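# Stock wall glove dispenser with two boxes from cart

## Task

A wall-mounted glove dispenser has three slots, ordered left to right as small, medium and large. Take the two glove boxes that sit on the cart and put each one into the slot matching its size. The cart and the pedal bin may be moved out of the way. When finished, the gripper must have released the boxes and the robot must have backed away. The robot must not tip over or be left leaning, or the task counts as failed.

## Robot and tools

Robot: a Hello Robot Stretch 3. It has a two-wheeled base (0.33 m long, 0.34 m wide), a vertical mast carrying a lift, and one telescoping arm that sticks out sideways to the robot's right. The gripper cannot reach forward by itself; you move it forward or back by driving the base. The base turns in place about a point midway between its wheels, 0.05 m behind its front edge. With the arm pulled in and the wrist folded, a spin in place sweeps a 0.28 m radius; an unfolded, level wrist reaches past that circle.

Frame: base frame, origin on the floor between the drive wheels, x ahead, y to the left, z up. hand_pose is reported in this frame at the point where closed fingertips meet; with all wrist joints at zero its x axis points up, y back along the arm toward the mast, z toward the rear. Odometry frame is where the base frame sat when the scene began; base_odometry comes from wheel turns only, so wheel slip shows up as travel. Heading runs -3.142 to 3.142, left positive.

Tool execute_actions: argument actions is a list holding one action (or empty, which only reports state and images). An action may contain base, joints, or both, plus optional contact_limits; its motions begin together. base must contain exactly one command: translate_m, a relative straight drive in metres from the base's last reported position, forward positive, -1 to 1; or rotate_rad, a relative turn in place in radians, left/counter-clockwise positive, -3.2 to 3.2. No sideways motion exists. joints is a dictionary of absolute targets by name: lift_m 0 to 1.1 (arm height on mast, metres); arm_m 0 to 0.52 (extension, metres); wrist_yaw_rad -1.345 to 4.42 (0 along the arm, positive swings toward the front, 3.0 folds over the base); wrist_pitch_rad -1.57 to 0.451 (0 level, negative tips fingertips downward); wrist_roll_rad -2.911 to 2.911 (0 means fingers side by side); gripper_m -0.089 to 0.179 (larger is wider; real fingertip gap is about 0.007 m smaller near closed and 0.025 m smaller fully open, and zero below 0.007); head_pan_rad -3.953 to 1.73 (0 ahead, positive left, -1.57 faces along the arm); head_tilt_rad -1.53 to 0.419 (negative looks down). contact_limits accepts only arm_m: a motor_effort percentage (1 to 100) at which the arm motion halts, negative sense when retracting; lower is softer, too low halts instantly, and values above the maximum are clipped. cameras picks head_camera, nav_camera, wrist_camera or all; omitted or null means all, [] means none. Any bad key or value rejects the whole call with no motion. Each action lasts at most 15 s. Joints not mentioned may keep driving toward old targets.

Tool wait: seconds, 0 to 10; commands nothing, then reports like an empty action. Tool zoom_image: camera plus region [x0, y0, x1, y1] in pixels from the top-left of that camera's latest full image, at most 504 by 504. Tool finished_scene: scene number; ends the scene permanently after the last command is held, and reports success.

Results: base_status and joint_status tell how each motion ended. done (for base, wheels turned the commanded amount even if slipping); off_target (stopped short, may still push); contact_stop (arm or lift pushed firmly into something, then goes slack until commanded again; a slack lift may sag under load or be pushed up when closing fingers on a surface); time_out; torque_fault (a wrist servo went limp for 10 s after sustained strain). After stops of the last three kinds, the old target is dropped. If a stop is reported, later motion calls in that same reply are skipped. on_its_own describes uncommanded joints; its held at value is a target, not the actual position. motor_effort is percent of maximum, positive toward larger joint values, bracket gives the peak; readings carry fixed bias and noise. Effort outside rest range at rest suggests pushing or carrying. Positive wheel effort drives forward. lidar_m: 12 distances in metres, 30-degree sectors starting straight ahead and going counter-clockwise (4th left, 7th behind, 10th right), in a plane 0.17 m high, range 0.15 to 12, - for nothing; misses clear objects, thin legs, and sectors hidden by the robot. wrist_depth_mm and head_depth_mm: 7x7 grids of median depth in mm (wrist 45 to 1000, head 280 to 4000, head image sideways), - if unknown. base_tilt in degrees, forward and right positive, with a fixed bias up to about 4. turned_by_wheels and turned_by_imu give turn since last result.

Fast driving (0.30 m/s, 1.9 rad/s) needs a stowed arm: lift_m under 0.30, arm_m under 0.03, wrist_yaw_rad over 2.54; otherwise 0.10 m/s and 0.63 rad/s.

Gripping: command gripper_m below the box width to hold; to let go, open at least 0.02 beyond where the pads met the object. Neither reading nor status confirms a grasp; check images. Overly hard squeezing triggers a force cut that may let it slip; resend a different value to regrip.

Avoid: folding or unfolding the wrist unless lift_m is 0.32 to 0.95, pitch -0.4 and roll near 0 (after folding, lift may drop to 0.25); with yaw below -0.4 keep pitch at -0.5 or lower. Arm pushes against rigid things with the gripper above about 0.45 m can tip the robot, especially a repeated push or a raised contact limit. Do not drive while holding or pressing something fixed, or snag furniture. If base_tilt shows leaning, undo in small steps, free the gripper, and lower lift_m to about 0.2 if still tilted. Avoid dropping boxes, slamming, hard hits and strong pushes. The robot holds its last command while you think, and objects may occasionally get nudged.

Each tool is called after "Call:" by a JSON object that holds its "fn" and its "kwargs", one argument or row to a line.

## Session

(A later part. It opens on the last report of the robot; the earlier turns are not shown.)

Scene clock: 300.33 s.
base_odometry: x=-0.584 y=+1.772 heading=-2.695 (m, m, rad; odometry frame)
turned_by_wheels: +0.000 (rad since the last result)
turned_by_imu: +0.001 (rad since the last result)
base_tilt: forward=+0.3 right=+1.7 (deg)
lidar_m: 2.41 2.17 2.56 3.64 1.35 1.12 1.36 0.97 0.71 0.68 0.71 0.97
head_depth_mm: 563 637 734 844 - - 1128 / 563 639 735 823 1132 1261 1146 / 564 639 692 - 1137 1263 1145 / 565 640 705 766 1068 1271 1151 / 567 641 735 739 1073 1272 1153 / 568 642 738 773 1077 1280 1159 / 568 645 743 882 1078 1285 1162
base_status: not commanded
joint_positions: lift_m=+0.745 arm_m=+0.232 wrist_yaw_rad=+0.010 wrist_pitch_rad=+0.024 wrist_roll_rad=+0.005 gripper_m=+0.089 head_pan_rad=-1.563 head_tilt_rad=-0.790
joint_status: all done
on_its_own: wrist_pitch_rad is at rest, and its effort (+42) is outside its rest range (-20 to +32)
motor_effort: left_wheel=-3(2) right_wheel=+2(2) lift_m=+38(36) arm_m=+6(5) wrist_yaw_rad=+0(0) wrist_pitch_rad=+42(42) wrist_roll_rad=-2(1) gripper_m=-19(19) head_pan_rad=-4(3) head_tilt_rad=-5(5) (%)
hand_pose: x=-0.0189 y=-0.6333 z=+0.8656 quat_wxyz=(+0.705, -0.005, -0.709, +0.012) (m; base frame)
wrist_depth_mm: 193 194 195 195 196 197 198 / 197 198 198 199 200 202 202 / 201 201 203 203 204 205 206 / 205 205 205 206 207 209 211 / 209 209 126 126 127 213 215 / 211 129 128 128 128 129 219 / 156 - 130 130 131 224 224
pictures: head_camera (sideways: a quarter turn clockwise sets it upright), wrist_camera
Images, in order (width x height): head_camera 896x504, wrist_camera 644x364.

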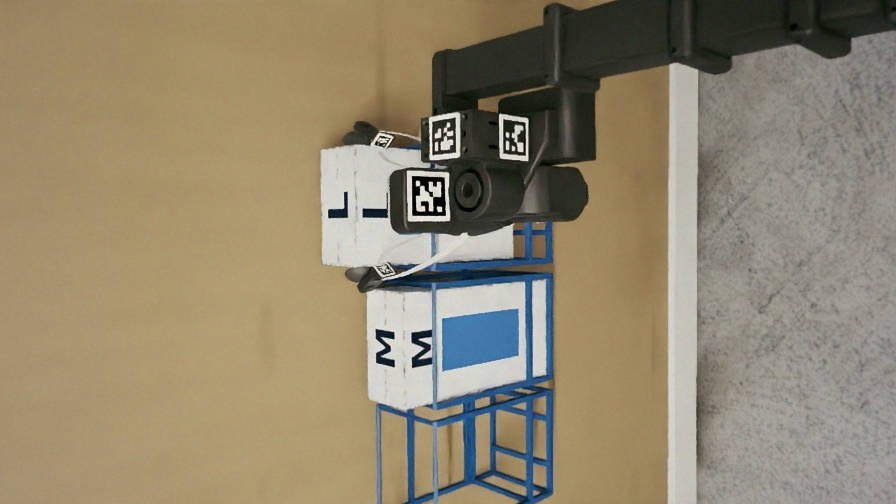

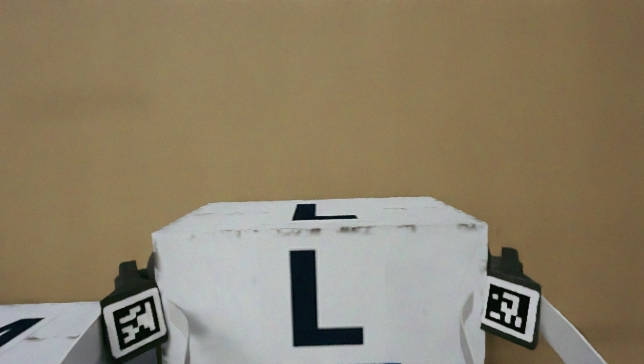

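Finger is borderline with the gap; lower in steps.

Call:
{"fn": "execute_actions", "kwargs": {
  "actions": [
    {"joints":{"lift_m":0.725}}
  ],
  "cameras": ["wrist_camera"]
}}

Call:
{"fn": "execute_actions", "kwargs": {
  "actions": [
    {"joints":{"lift_m":0.712}}
  ],
  "cameras": ["head_camera","wrist_camera"]
}}

Scene clock: 305.43 s.
base_odometry: x=-0.584 y=+1.772 heading=-2.695 (m, m, rad; odometry frame)
turned_by_wheels: +0.000 (rad since the last result)
turned_by_imu: +0.001 (rad since the last result)
base_tilt: forward=+0.3 right=+1.7 (deg)
lidar_m: 2.41 2.18 2.56 3.64 1.35 1.12 1.36 0.97 0.71 0.68 0.71 0.96
head_depth_mm: 563 636 732 863 1010 - 1125 / 563 638 735 833 - 1260 1142 / 564 639 705 701 1141 1264 1149 / 564 640 723 760 1067 1274 1149 / 567 641 735 739 1074 1279 1151 / 568 643 738 773 1079 1282 1156 / 569 645 744 882 1082 1286 1160
base_status: not commanded
joint_positions: lift_m=+0.725 arm_m=+0.232 wrist_yaw_rad=+0.010 wrist_pitch_rad=+0.024 wrist_roll_rad=+0.005 gripper_m=+0.089 head_pan_rad=-1.563 head_tilt_rad=-0.790
joint_status: all done
on_its_own: wrist_pitch_rad is at rest, and its effort (+43) is outside its rest range (-20 to +32)
motor_effort: left_wheel=-2(2) right_wheel=+2(2) lift_m=+38(39) arm_m=+5(5) wrist_yaw_rad=+0(0) wrist_pitch_rad=+43(43) wrist_roll_rad=-2(2) gripper_m=-19(19) head_pan_rad=-4(3) head_tilt_rad=-5(5) (%)
hand_pose: x=-0.0189 y=-0.6333 z=+0.8456 quat_wxyz=(+0.705, -0.005, -0.709, +0.012) (m; base frame)
wrist_depth_mm: 193 193 195 195 196 198 198 / 196 198 198 199 200 201 202 / 200 201 202 204 205 205 207 / 204 206 207 206 208 209 210 / 208 209 126 126 127 212 215 / 154 128 127 128 128 129 220 / 124 - 130 130 131 225 224
pictures: wrist_camera
Images, in order (width x height): wrist_camera 644x364.

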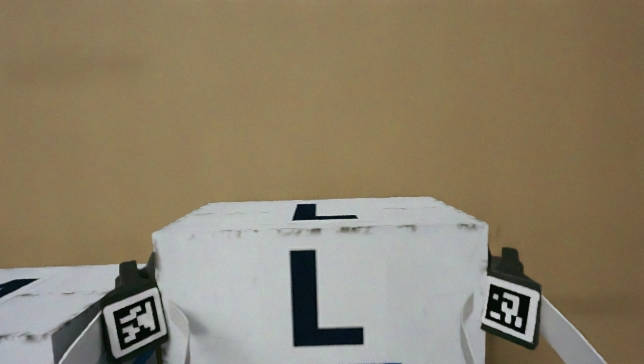

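Scene clock: 306.23 s.
base_odometry: x=-0.584 y=+1.772 heading=-2.695 (m, m, rad; odometry frame)
turned_by_wheels: +0.000 (rad since the last result)
turned_by_imu: +0.000 (rad since the last result)
base_tilt: forward=+0.3 right=+1.7 (deg)
lidar_m: 2.41 2.18 2.57 3.64 1.35 1.12 1.36 0.97 0.71 0.68 0.71 0.97
head_depth_mm: 563 636 734 865 1023 - - / 565 638 735 845 - 1257 1149 / 564 640 721 718 1174 1264 1148 / 566 640 723 755 1067 1270 1154 / 567 641 734 741 1070 1278 1156 / 567 643 738 772 1078 1284 1153 / 570 645 745 883 1081 1289 1161
base_status: not commanded
joint_positions: lift_m=+0.712 arm_m=+0.232 wrist_yaw_rad=+0.010 wrist_pitch_rad=+0.024 wrist_roll_rad=+0.005 gripper_m=+0.089 head_pan_rad=-1.563 head_tilt_rad=-0.790
joint_status: all done
on_its_own: wrist_pitch_rad is at rest, and its effort (+42) is outside its rest range (-20 to +32)
motor_effort: left_wheel=-1(2) right_wheel=+2(2) lift_m=+38(39) arm_m=+5(5) wrist_yaw_rad=+0(0) wrist_pitch_rad=+42(42) wrist_roll_rad=-1(2) gripper_m=-20(19) head_pan_rad=-3(4) head_tilt_rad=-6(5) (%)
hand_pose: x=-0.0189 y=-0.6333 z=+0.8327 quat_wxyz=(+0.705, -0.005, -0.709, +0.012) (m; base frame)
wrist_depth_mm: 193 194 194 196 196 197 199 / 198 198 198 200 200 201 202 / 200 202 203 204 204 205 206 / 205 206 206 206 208 210 210 / 207 208 126 127 127 213 215 / 131 128 128 128 128 129 220 / 121 - 130 130 131 223 225
pictures: head_camera (sideways: a quarter turn clockwise sets it upright), wrist_camera
Images, in order (width x height): head_camera 896x504, wrist_camera 644x364.

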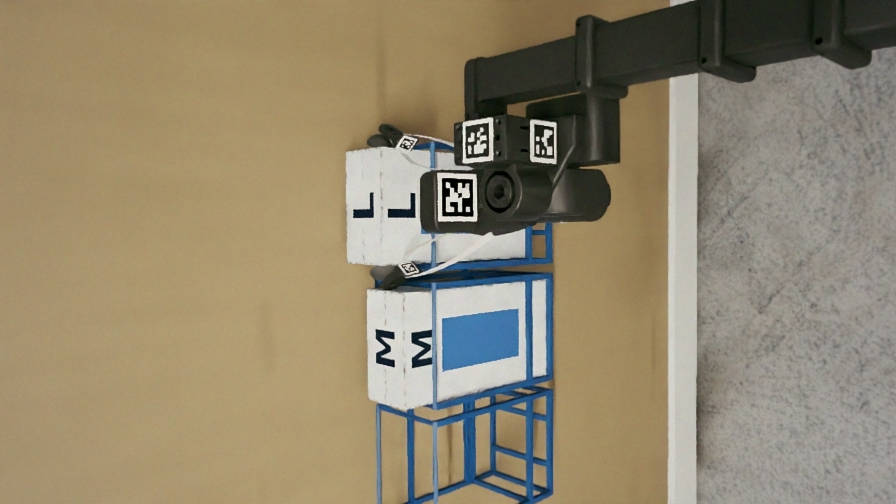

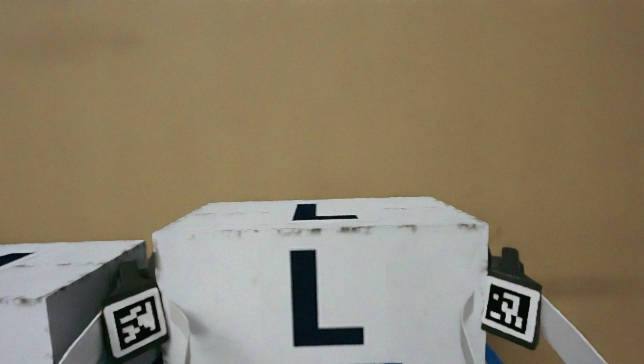

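Call:
{"fn": "execute_actions", "kwargs": {
  "actions": [
    {"joints":{"lift_m":0.704}}
  ],
  "cameras": []
}}

Call:
{"fn": "execute_actions", "kwargs": {
  "actions": [
    {"joints":{"gripper_m":0.135,"wrist_pitch_rad":0.05}}
  ],
  "cameras": ["wrist_camera"]
}}

Call:
{"fn": "execute_actions", "kwargs": {
  "actions": [
    {"joints":{"gripper_m":0.152}}
  ],
  "cameras": ["head_camera","wrist_camera"]
}}

Scene clock: 310.33 s.
base_odometry: x=-0.584 y=+1.772 heading=-2.695 (m, m, rad; odometry frame)
turned_by_wheels: +0.000 (rad since the last result)
turned_by_imu: +0.001 (rad since the last result)
base_tilt: forward=+0.3 right=+1.6 (deg)
lidar_m: 2.41 2.18 2.56 3.64 1.35 1.12 1.36 0.97 0.71 0.68 0.71 0.96
head_depth_mm: 563 637 735 864 1022 - - / 564 639 738 845 - 1261 1144 / 565 641 720 718 - 1267 1145 / 566 640 724 768 1074 1270 1150 / 566 642 734 741 1071 1275 1158 / 568 642 739 773 1075 1277 1155 / 570 644 746 883 1082 1292 1155
base_status: not commanded
joint_positions: lift_m=+0.704 arm_m=+0.232 wrist_yaw_rad=+0.010 wrist_pitch_rad=+0.043 wrist_roll_rad=+0.005 gripper_m=+0.089 head_pan_rad=-1.563 head_tilt_rad=-0.790
joint_status: all done
motor_effort: left_wheel=-2(2) right_wheel=+2(2) lift_m=+35(33) arm_m=+5(5) wrist_yaw_rad=+0(0) wrist_pitch_rad=+32(42) wrist_roll_rad=-2(2) gripper_m=-19(19) head_pan_rad=-3(4) head_tilt_rad=-5(6) (%)
hand_pose: x=-0.0189 y=-0.6336 z=+0.8296 quat_wxyz=(+0.705, -0.011, -0.709, +0.018) (m; base frame)
wrist_depth_mm: 195 196 197 198 199 200 200 / 199 199 200 200 202 203 204 / 202 203 204 204 205 206 206 / 206 206 206 207 208 210 211 / 208 208 126 126 127 213 215 / 125 133 128 128 128 129 219 / 121 131 130 130 130 132 223
pictures: none
No camera images: the call's "cameras" was empty. Leave "cameras" out to get every camera's image.

Scene clock: 311.30 s.
base_odometry: x=-0.584 y=+1.772 heading=-2.695 (m, m, rad; odometry frame)
turned_by_wheels: +0.000 (rad since the last result)
turned_by_imu: +0.000 (rad since the last result)
base_tilt: forward=+0.3 right=+1.7 (deg)
lidar_m: 2.42 2.18 2.57 3.63 1.35 1.12 1.36 0.97 0.71 0.68 0.70 0.96
head_depth_mm: 563 636 733 865 1024 - - / 564 637 735 847 - 1266 1143 / 564 639 719 718 - 1267 1148 / 565 641 722 770 1073 1274 1150 / 566 643 733 740 1073 1277 1151 / 567 645 738 774 1076 1284 1158 / 570 647 745 882 1077 1283 1160
base_status: not commanded
joint_positions: lift_m=+0.704 arm_m=+0.232 wrist_yaw_rad=+0.006 wrist_pitch_rad=+0.032 wrist_roll_rad=+0.014 gripper_m=+0.135 head_pan_rad=-1.563 head_tilt_rad=-0.790
joint_status: all done
motor_effort: left_wheel=-3(4) right_wheel=+4(4) lift_m=+35(35) arm_m=+6(5) wrist_yaw_rad=+2(2) wrist_pitch_rad=+10(31) wrist_roll_rad=-8(8) gripper_m=-3(74) head_pan_rad=-3(3) head_tilt_rad=-4(5) (%)
hand_pose: x=-0.0198 y=-0.6334 z=+0.8269 quat_wxyz=(+0.702, -0.009, -0.712, +0.013) (m; base frame)
wrist_depth_mm: 194 195 196 196 197 199 200 / 197 198 199 200 201 202 203 / 201 202 203 204 205 206 207 / 204 205 206 208 209 211 212 / 207 208 128 128 129 213 216 / 129 128 128 128 129 129 219 / - 129 129 129 130 131 225
pictures: wrist_camera
Images, in order (width x height): wrist_camera 644x364.

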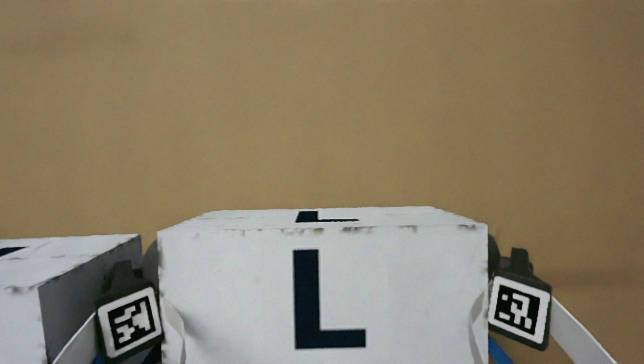

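Scene clock: 311.97 s.
base_odometry: x=-0.584 y=+1.772 heading=-2.695 (m, m, rad; odometry frame)
turned_by_wheels: +0.000 (rad since the last result)
turned_by_imu: +0.000 (rad since the last result)
base_tilt: forward=+0.3 right=+1.6 (deg)
lidar_m: 2.41 2.18 2.56 3.63 1.35 1.12 1.36 0.97 0.71 0.68 0.71 0.97
head_depth_mm: 564 637 732 866 1023 - - / 564 639 735 848 - 1261 1144 / 564 638 726 719 - 1262 1147 / 565 640 728 760 1069 1265 1152 / 567 642 734 740 1072 1276 1156 / 567 643 740 776 1079 1283 1157 / 571 646 746 883 1080 1285 1161
base_status: not commanded
joint_positions: lift_m=+0.704 arm_m=+0.232 wrist_yaw_rad=+0.002 wrist_pitch_rad=+0.033 wrist_roll_rad=+0.012 gripper_m=+0.152 head_pan_rad=-1.563 head_tilt_rad=-0.790
joint_status: all done
motor_effort: left_wheel=-5(5) right_wheel=+6(6) lift_m=+35(36) arm_m=+5(5) wrist_yaw_rad=+6(6) wrist_pitch_rad=+9(9) wrist_roll_rad=-6(8) gripper_m=+3(69) head_pan_rad=-4(3) head_tilt_rad=-6(5) (%)
hand_pose: x=-0.0210 y=-0.6335 z=+0.8270 quat_wxyz=(+0.703, -0.011, -0.711, +0.012) (m; base frame)
wrist_depth_mm: 193 194 196 197 198 200 201 / 196 197 198 200 202 203 204 / 200 201 202 204 206 207 209 / 203 206 206 207 209 211 212 / 207 207 165 159 156 214 217 / 130 128 128 129 131 131 220 / - 129 129 130 131 177 225
pictures: head_camera (sideways: a quarter turn clockwise sets it upright), wrist_camera
Images, in order (width x height): head_camera 896x504, wrist_camera 644x364.

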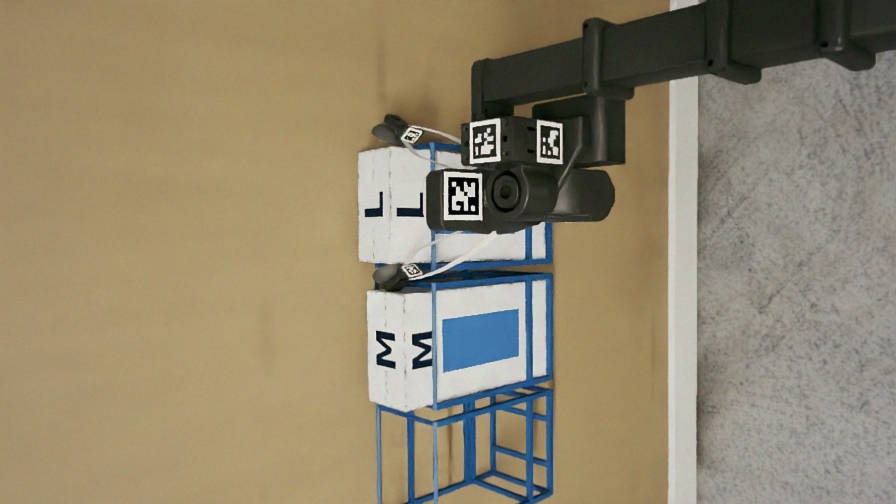

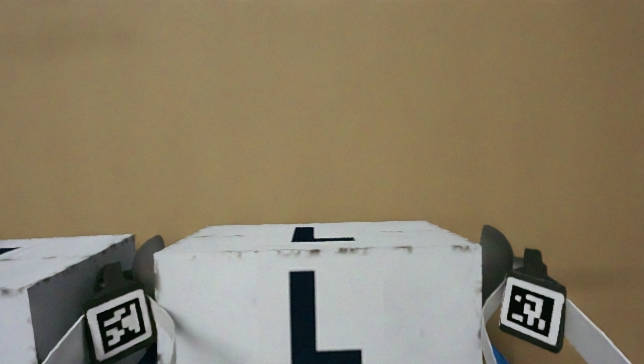

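Call:
{"fn": "execute_actions", "kwargs": {
  "actions": [
    {"base":{"translate_m":-0.003},"joints":{"lift_m":0.77}}
  ],
  "cameras": ["wrist_camera"]
}}

Call:
{"fn": "execute_actions", "kwargs": {
  "actions": [
    {"base":{"translate_m":-0.3},"joints":{"arm_m":0.0,"head_pan_rad":-1.0}}
  ],
  "cameras": ["head_camera","wrist_camera"]
}}

Scene clock: 323.67 s.
base_odometry: x=-0.581 y=+1.773 heading=-2.696 (m, m, rad; odometry frame)
turned_by_wheels: +0.000 (rad since the last result)
turned_by_imu: +0.001 (rad since the last result)
base_tilt: forward=+0.3 right=+1.7 (deg)
lidar_m: 2.42 2.18 2.57 3.63 1.35 1.11 1.36 0.97 0.71 0.68 0.71 0.97
head_depth_mm: 563 637 732 844 - - 1124 / 564 637 733 - 1129 1262 1147 / 565 640 731 - 1103 1266 1151 / 566 640 727 772 1068 1273 1151 / 567 642 733 741 1073 1279 1157 / 569 645 739 760 1075 1275 1155 / 568 646 744 883 1083 1288 1160
base_status: done
joint_positions: lift_m=+0.770 arm_m=+0.232 wrist_yaw_rad=+0.007 wrist_pitch_rad=+0.026 wrist_roll_rad=+0.004 gripper_m=+0.152 head_pan_rad=-1.563 head_tilt_rad=-0.790
joint_status: all done
motor_effort: left_wheel=-3(9) right_wheel=+2(5) lift_m=+40(44) arm_m=+5(5) wrist_yaw_rad=+2(5) wrist_pitch_rad=+13(13) wrist_roll_rad=-1(6) gripper_m=+0(2) head_pan_rad=-3(4) head_tilt_rad=-5(5) (%)
hand_pose: x=-0.0197 y=-0.6333 z=+0.8912 quat_wxyz=(+0.706, -0.007, -0.708, +0.011) (m; base frame)
wrist_depth_mm: 193 194 195 197 197 198 199 / 197 197 199 200 200 202 204 / 201 201 203 203 205 205 208 / 204 205 207 207 209 210 212 / 209 210 210 212 213 213 215 / 212 - 216 216 218 - 220 / 215 218 218 219 220 224 225
pictures: wrist_camera
Images, in order (width x height): wrist_camera 644x364.

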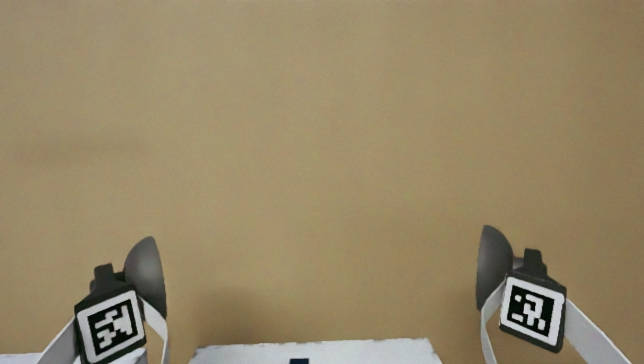

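Scene clock: 328.17 s.
base_odometry: x=-0.310 y=+1.903 heading=-2.696 (m, m, rad; odometry frame)
turned_by_wheels: +0.000 (rad since the last result)
turned_by_imu: +0.000 (rad since the last result)
base_tilt: forward=+0.3 right=+1.7 (deg)
lidar_m: 2.61 2.44 2.98 3.65 0.91 0.88 1.05 0.97 0.71 0.68 0.71 0.96
head_depth_mm: 578 640 723 827 997 1157 1164 / 609 681 750 838 1064 1252 1143 / 643 724 781 822 1179 1307 1149 / 683 775 818 899 1320 1313 1152 / 729 836 942 1177 1439 1322 1155 / 782 906 1065 1329 1513 1323 1162 / 841 986 1196 1516 1556 1321 1165
base_status: done
joint_positions: lift_m=+0.770 arm_m=+0.001 wrist_yaw_rad=+0.008 wrist_pitch_rad=+0.026 wrist_roll_rad=+0.004 gripper_m=+0.152 head_pan_rad=-1.007 head_tilt_rad=-0.790
joint_status: all done
motor_effort: left_wheel=-2(10) right_wheel=+2(2) lift_m=+38(39) arm_m=-6(5) wrist_yaw_rad=+2(2) wrist_pitch_rad=+13(13) wrist_roll_rad=-1(1) gripper_m=+0(0) head_pan_rad=+3(34) head_tilt_rad=-5(6) (%)
hand_pose: x=-0.0194 y=-0.4027 z=+0.8912 quat_wxyz=(+0.706, -0.006, -0.708, +0.012) (m; base frame)
wrist_depth_mm: 409 411 414 412 415 419 420 / 416 421 424 425 425 428 430 / 424 427 430 431 433 434 437 / 429 432 436 439 444 442 450 / 434 440 445 448 452 453 454 / 346 - 456 454 457 - 468 / 354 458 462 469 467 469 476
pictures: head_camera (sideways: a quarter turn clockwise sets it upright), wrist_camera
Images, in order (width x height): head_camera 896x504, wrist_camera 644x364.

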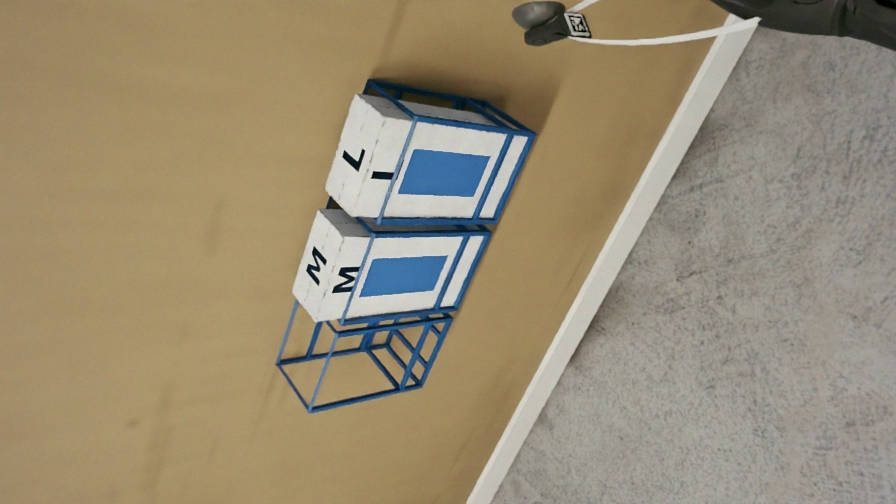

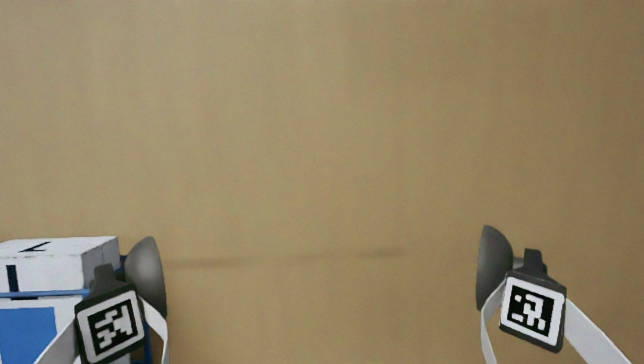

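Both boxes are seated. I'll move a little further clear.

Call:
{"fn": "execute_actions", "kwargs": {
  "actions": [
    {"base":{"rotate_rad":-1.3}}
  ],
  "cameras": []
}}

Call:
{"fn": "finished_scene", "kwargs": {
  "scene": 1
}}

Scene clock: 334.17 s.
base_odometry: x=-0.310 y=+1.903 heading=+2.288 (m, m, rad; odometry frame)
turned_by_wheels: -1.300 (rad since the last result)
turned_by_imu: -1.292 (rad since the last result)
base_tilt: forward=+0.3 right=+1.6 (deg)
lidar_m: 0.68 0.79 1.38 2.44 2.45 3.65 2.12 0.88 1.06 1.06 0.79 0.68
head_depth_mm: 1005 1134 1269 1431 1468 1304 1164 / 918 1063 1256 1540 1514 1307 1142 / 832 949 1103 1322 1497 1312 1146 / 761 860 982 1152 1398 1320 1150 / 702 784 882 1023 1205 1300 1153 / 651 721 803 918 1059 1231 1160 / 608 668 738 831 949 1103 1160
base_status: done
joint_positions: lift_m=+0.770 arm_m=+0.001 wrist_yaw_rad=+0.008 wrist_pitch_rad=+0.026 wrist_roll_rad=+0.004 gripper_m=+0.152 head_pan_rad=-1.007 head_tilt_rad=-0.790
joint_status: not commanded
motor_effort: left_wheel=+3(8) right_wheel=-3(6) lift_m=+39(39) arm_m=-6(6) wrist_yaw_rad=+1(1) wrist_pitch_rad=+13(13) wrist_roll_rad=-1(1) gripper_m=+0(0) head_pan_rad=+3(3) head_tilt_rad=-7(6) (%)
hand_pose: x=-0.0194 y=-0.4026 z=+0.8912 quat_wxyz=(+0.706, -0.006, -0.708, +0.012) (m; base frame)
wrist_depth_mm: 608 800 825 790 743 706 660 / 623 813 861 806 759 715 675 / 617 822 867 820 763 721 683 / 626 822 899 841 772 740 695 / 621 816 911 867 802 753 701 / 613 - 948 859 818 - 724 / 590 861 947 883 826 779 720
pictures: none
No camera images: the call's "cameras" was empty. Leave "cameras" out to get every camera's image.

The scene is finished: the task was done.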